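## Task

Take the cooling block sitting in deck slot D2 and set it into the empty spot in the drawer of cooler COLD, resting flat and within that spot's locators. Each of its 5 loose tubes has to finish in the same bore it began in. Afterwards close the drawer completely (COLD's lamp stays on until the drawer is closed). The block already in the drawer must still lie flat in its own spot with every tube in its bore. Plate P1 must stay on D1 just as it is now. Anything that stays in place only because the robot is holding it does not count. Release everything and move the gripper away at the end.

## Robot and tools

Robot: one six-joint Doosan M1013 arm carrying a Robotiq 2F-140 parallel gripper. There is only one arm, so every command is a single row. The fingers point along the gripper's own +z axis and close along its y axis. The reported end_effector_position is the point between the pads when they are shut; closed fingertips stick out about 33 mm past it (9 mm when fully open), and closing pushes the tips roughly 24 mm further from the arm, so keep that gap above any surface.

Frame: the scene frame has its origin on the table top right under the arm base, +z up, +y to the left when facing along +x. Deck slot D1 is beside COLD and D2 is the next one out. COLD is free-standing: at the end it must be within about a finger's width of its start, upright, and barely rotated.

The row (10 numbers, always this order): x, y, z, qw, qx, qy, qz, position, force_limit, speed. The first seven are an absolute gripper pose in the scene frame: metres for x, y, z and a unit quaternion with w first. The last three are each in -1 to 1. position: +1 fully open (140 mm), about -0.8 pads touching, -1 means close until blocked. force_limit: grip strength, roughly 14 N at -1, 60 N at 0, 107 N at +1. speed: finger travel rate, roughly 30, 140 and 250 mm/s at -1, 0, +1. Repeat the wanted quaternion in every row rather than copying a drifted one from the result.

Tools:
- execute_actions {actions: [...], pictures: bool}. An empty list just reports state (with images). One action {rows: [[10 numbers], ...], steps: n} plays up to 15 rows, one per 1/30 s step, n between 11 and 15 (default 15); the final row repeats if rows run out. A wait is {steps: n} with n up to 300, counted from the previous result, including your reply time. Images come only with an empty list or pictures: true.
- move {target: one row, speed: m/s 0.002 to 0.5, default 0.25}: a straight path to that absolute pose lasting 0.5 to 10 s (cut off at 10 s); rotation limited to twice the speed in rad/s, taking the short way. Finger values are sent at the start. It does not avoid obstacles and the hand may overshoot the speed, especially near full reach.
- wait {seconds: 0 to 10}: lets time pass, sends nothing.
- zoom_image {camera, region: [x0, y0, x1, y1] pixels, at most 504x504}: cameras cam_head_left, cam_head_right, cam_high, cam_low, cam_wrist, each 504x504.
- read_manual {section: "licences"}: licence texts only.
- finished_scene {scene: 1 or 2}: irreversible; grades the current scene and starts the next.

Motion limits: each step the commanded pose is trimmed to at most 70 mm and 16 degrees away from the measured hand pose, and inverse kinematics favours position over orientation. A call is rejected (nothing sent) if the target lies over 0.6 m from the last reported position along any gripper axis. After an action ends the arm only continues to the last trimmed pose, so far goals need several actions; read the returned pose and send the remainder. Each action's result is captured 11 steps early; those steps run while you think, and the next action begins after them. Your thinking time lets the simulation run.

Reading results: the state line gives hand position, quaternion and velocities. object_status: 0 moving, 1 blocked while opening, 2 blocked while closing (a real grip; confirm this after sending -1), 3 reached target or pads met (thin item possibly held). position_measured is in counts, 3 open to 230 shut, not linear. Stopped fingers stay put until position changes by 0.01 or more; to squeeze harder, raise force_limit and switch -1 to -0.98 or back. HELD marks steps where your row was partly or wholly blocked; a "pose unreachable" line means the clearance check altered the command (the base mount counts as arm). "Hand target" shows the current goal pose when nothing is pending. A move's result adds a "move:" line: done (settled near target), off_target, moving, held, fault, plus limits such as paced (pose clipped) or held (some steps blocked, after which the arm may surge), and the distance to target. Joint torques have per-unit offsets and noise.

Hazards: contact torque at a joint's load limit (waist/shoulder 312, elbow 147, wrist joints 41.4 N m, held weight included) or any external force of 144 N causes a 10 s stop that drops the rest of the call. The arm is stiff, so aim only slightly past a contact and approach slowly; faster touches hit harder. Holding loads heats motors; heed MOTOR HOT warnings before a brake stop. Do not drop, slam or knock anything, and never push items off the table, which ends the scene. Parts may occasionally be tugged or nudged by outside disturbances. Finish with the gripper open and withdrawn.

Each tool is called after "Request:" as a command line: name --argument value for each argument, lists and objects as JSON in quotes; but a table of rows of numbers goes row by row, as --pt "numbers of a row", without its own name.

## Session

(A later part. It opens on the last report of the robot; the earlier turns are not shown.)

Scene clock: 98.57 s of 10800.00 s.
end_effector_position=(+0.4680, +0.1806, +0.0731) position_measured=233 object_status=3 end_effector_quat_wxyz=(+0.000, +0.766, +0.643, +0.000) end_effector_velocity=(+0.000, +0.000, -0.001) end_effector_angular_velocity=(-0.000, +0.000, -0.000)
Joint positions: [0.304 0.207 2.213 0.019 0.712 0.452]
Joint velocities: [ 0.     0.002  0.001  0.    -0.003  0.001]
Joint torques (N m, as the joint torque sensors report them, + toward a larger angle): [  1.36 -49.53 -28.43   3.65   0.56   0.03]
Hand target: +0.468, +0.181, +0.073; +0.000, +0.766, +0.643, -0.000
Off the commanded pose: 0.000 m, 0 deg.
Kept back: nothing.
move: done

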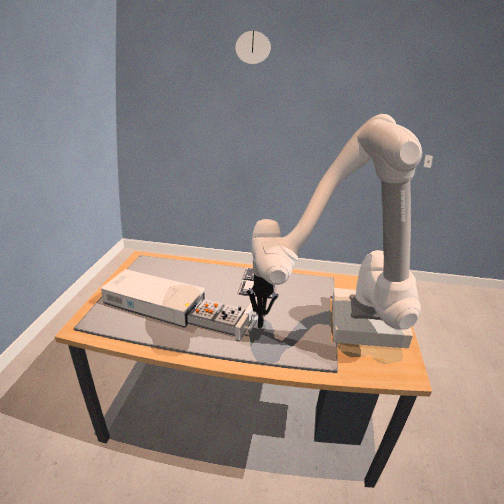

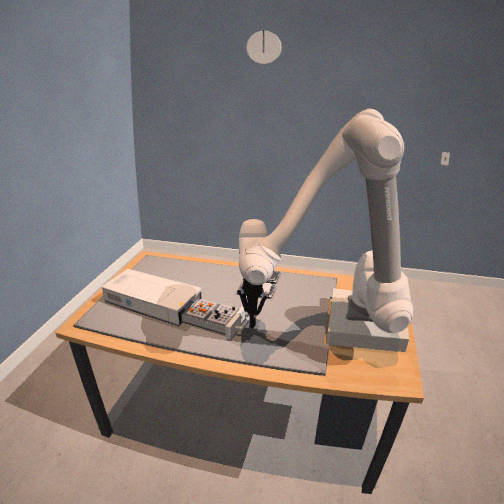

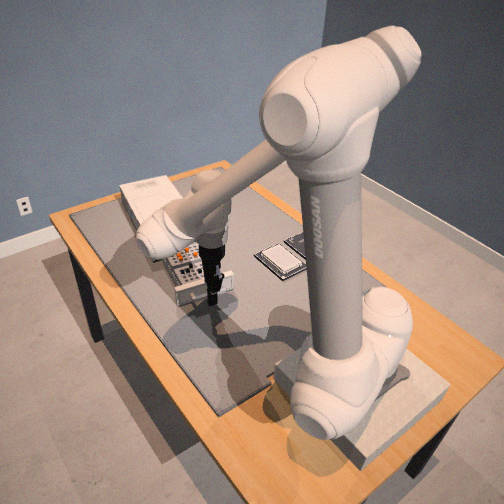

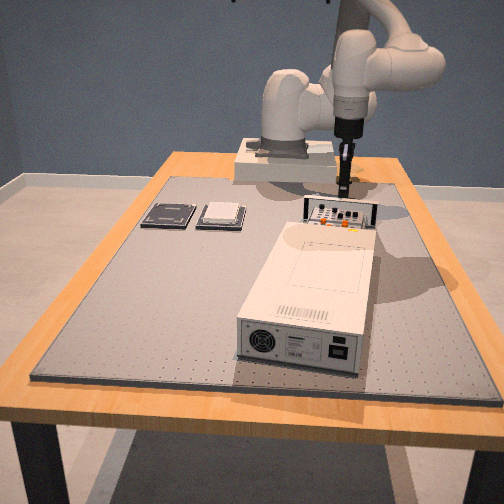

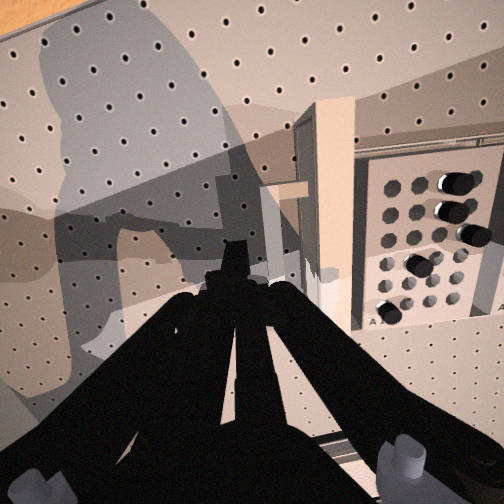

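Request:
move --target '[0.486, 0.1774, 0.073, 0, 0.766, 0.643, 0, -1, 0, 0]' --speed 0.03

Request:
move --target '[0.686, 0.1421, 0.073, 0, 0.766, 0.643, 0, -1, 0, 0]' --speed 0.09

Scene clock: 99.97 s of 10800.00 s.
end_effector_position=(+0.4859, +0.1774, +0.0730) position_measured=233 object_status=3 end_effector_quat_wxyz=(-0.000, +0.766, +0.643, +0.000) end_effector_velocity=(+0.000, -0.000, -0.000) end_effector_angular_velocity=(+0.000, +0.001, +0.001)
Joint positions: [0.288 0.228 2.184 0.019 0.72  0.436]
Joint velocities: [-0.001  0.001 -0.001  0.001  0.    -0.002]
Joint torques (N m, as the joint torque sensors report them, + toward a larger angle): [ -0.85 -48.29 -30.43   3.95   0.18  -0.22]
Hand target: +0.486, +0.177, +0.073; -0.000, +0.766, +0.643, +0.000
Off the commanded pose: 0.000 m, 0 deg.
Kept back: nothing.
move: done

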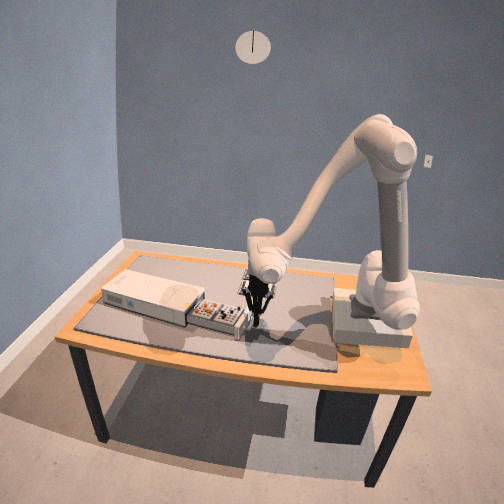

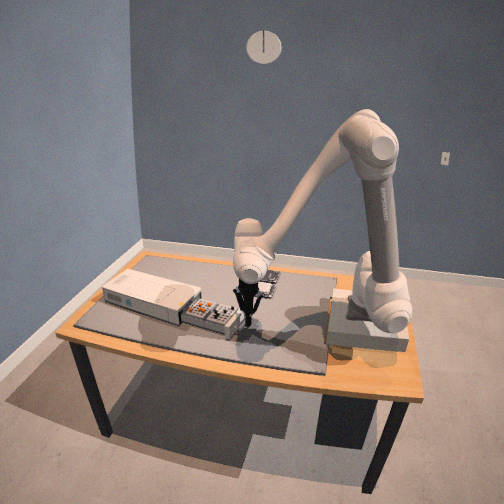

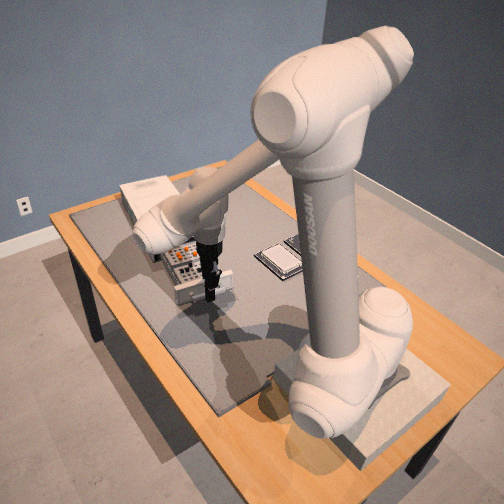

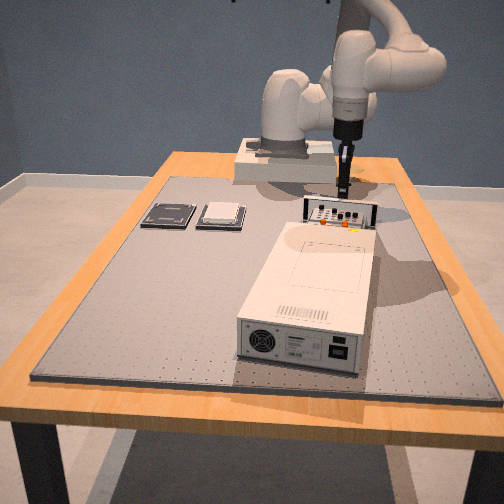

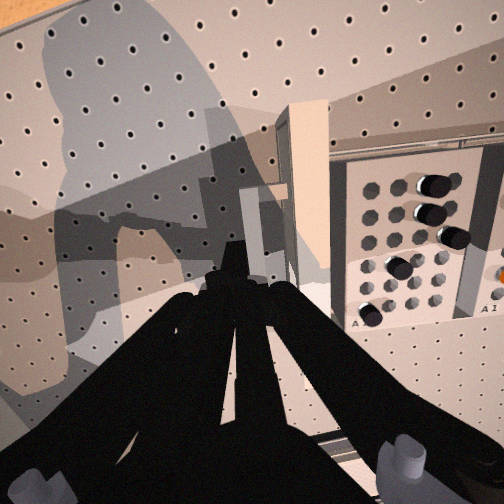

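Scene clock: 102.60 s of 10800.00 s.
end_effector_position=(+0.6859, +0.1424, +0.0731) position_measured=233 object_status=3 end_effector_quat_wxyz=(-0.000, +0.766, +0.643, +0.000) end_effector_velocity=(+0.001, -0.001, -0.000) end_effector_angular_velocity=(-0.000, +0.000, +0.000)
Joint positions: [0.161 0.461 1.828 0.018 0.845 0.311]
Joint velocities: [-0.001  0.002 -0.002 -0.001  0.001 -0.001]
Joint torques (N m, as the joint torque sensors report them, + toward a larger angle): [  2.58 -78.86 -32.33   4.31  -0.24   0.26]
Hand target: +0.686, +0.142, +0.073; -0.000, +0.766, +0.643, +0.000
Off the commanded pose: 0.000 m, 0 deg.
Kept back: nothing.
move: done

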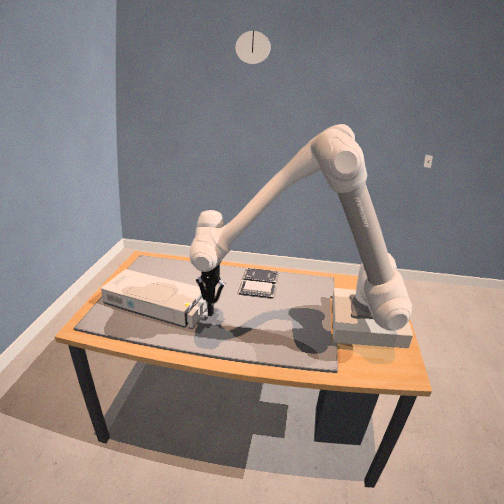

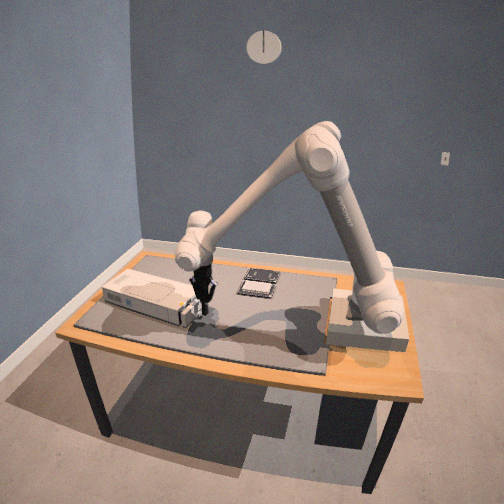

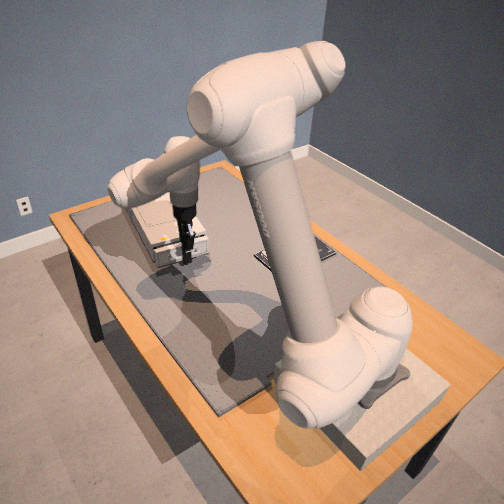

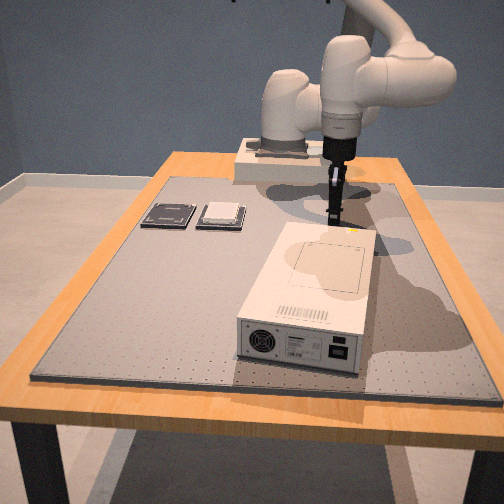

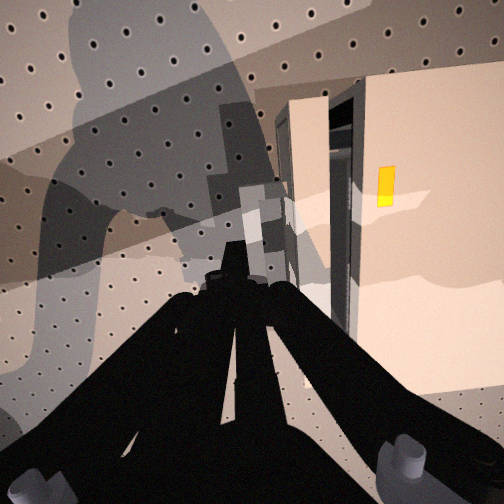

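Request:
move --target '[0.6968, 0.1402, 0.073, 0, 0.766, 0.643, 0, -1, 0, 0]' --speed 0.025

Scene clock: 103.93 s of 10800.00 s.
end_effector_position=(+0.6967, +0.1402, +0.0730) position_measured=233 object_status=3 end_effector_quat_wxyz=(-0.000, +0.766, +0.643, +0.000) end_effector_velocity=(+0.002, -0.000, +0.000) end_effector_angular_velocity=(-0.000, -0.001, -0.001)
Joint positions: [0.156 0.474 1.806 0.018 0.854 0.306]
Joint velocities: [-0.001  0.001 -0.003 -0.     0.001  0.   ]
Joint torques (N m, as the joint torque sensors report them, + toward a larger angle): [ -0.04 -78.92 -33.63   3.95  -0.07  -0.19]
Hand target: +0.697, +0.140, +0.073; -0.000, +0.766, +0.643, +0.000
Off the commanded pose: 0.000 m, 0 deg.
Kept back: nothing.
move: done

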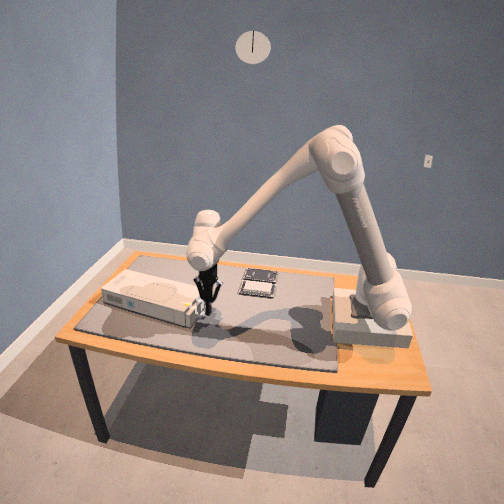

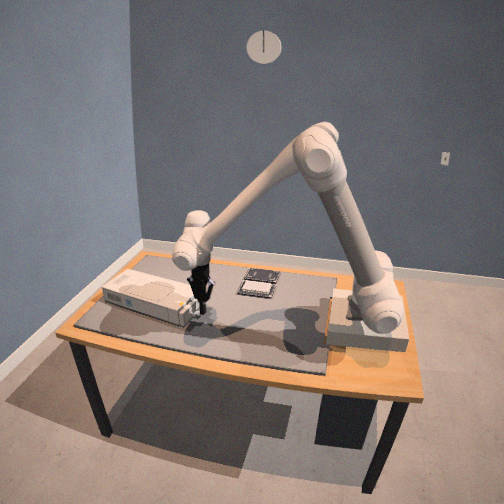

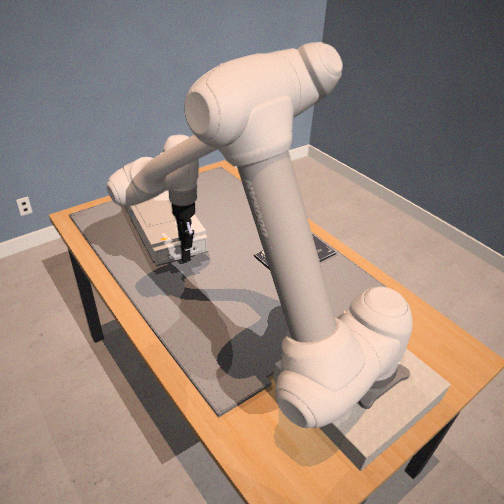

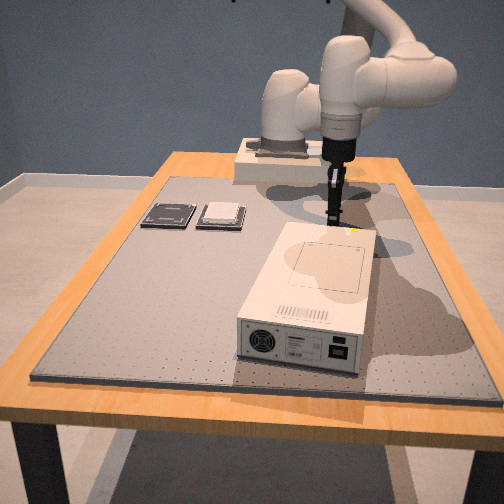

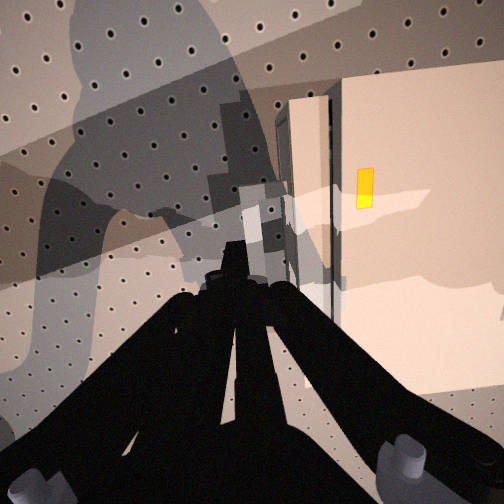

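Request:
move --target '[0.7003, 0.1396, 0.073, 0, 0.766, 0.643, 0, -1, 0, 0]' --speed 0.01

Scene clock: 112.10 s of 10800.00 s.
end_effector_position=(+0.7000, +0.1396, +0.0730) position_measured=233 object_status=3 end_effector_quat_wxyz=(-0.000, +0.766, +0.643, -0.000) end_effector_velocity=(+0.001, -0.000, +0.000) end_effector_angular_velocity=(+0.000, -0.001, -0.000)
Joint positions: [0.155 0.478 1.8   0.018 0.857 0.305]
Joint velocities: [-0.001  0.001 -0.002 -0.    -0.    -0.001]
Joint torques (N m, as the joint torque sensors report them, + toward a larger angle): [ -4.67 -74.58 -47.41   1.5   -8.84   0.04]
Hand target: +0.700, +0.140, +0.073; -0.000, +0.766, +0.643, +0.000
Off the commanded pose: 0.000 m, 0 deg.
Kept back: nothing.
After step 90, 4.47 s passed at rest.
move: done

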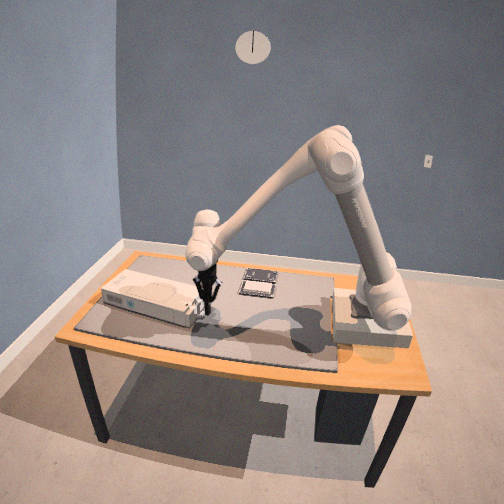

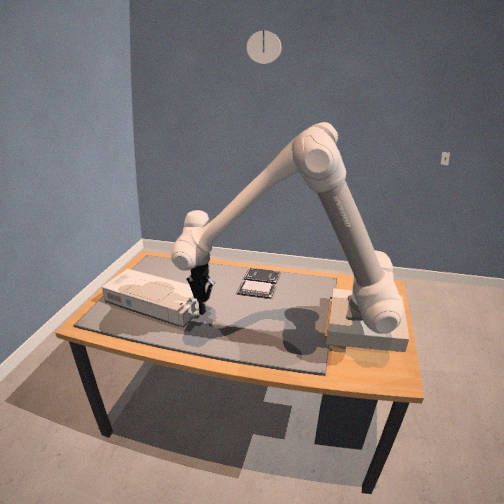

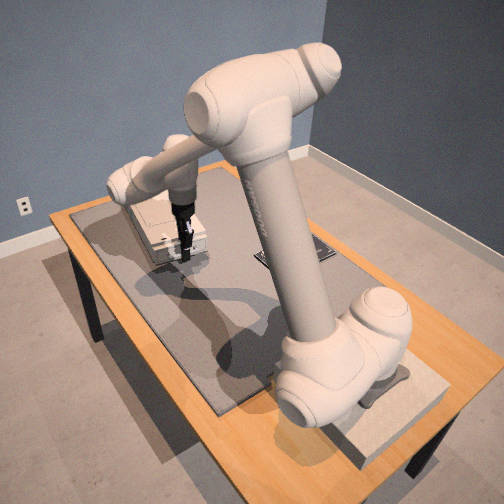

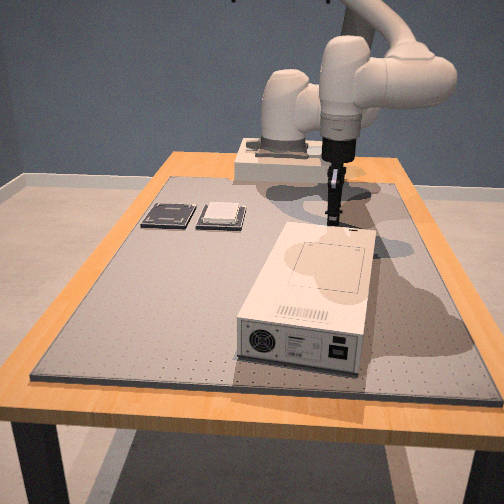

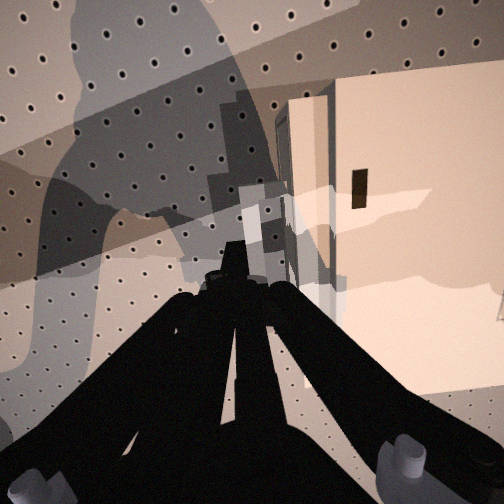

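Request:
move --target '[0.62, 0.154, 0.20, 0, 0.766, 0.643, 0, -1, 0, 0]' --speed 0.25

Scene clock: 113.53 s of 10800.00 s.
end_effector_position=(+0.6200, +0.1539, +0.1999) position_measured=233 object_status=3 end_effector_quat_wxyz=(-0.000, +0.766, +0.643, -0.000) end_effector_velocity=(-0.000, -0.001, +0.001) end_effector_angular_velocity=(-0.001, -0.000, -0.001)
Joint positions: [0.192 0.25  1.858 0.015 1.025 0.346]
Joint velocities: [-0.002 -0.002  0.    -0.001  0.002  0.   ]
Joint torques (N m, as the joint torque sensors report them, + toward a larger angle): [  2.38 -59.59 -37.49   4.62   0.59   0.04]
Hand target: +0.620, +0.154, +0.200; -0.000, +0.766, +0.643, -0.000
Off the commanded pose: 0.000 m, 0 deg.
Kept back: nothing.
move: done

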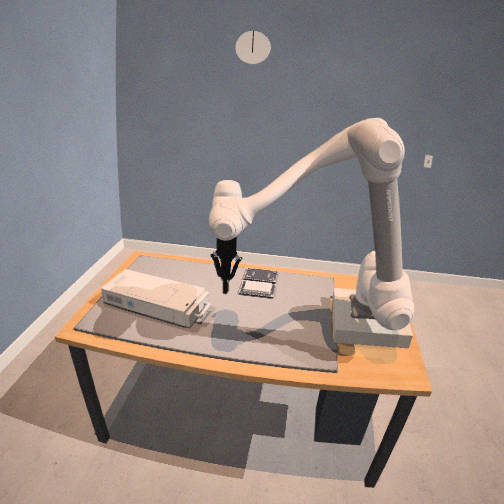

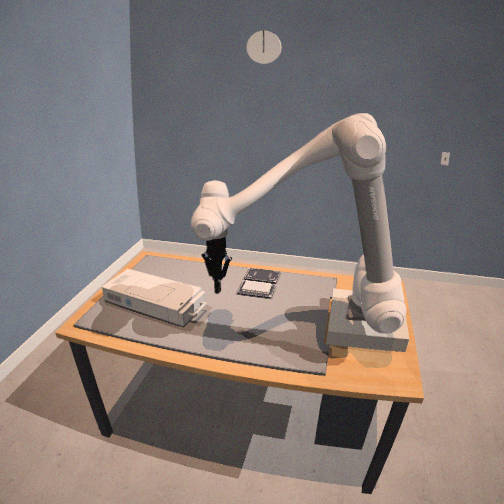

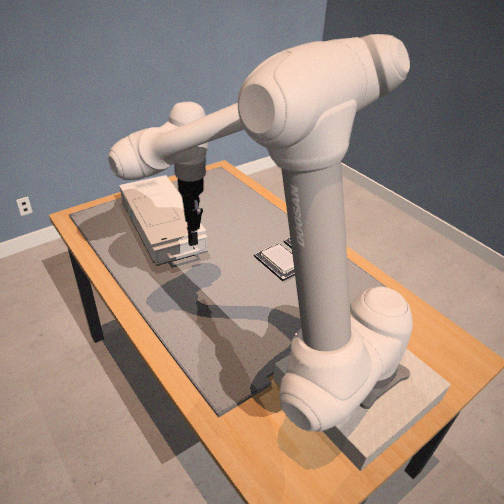

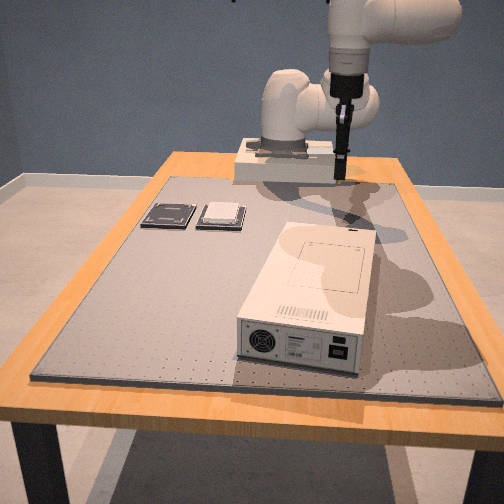

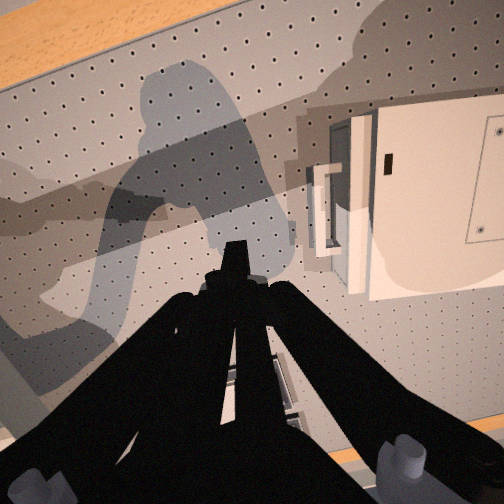

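The lamp is off, the drawer is shut, and the arm is clear.

Request:
finished_scene --scene 1

The scene is finished: the task was done.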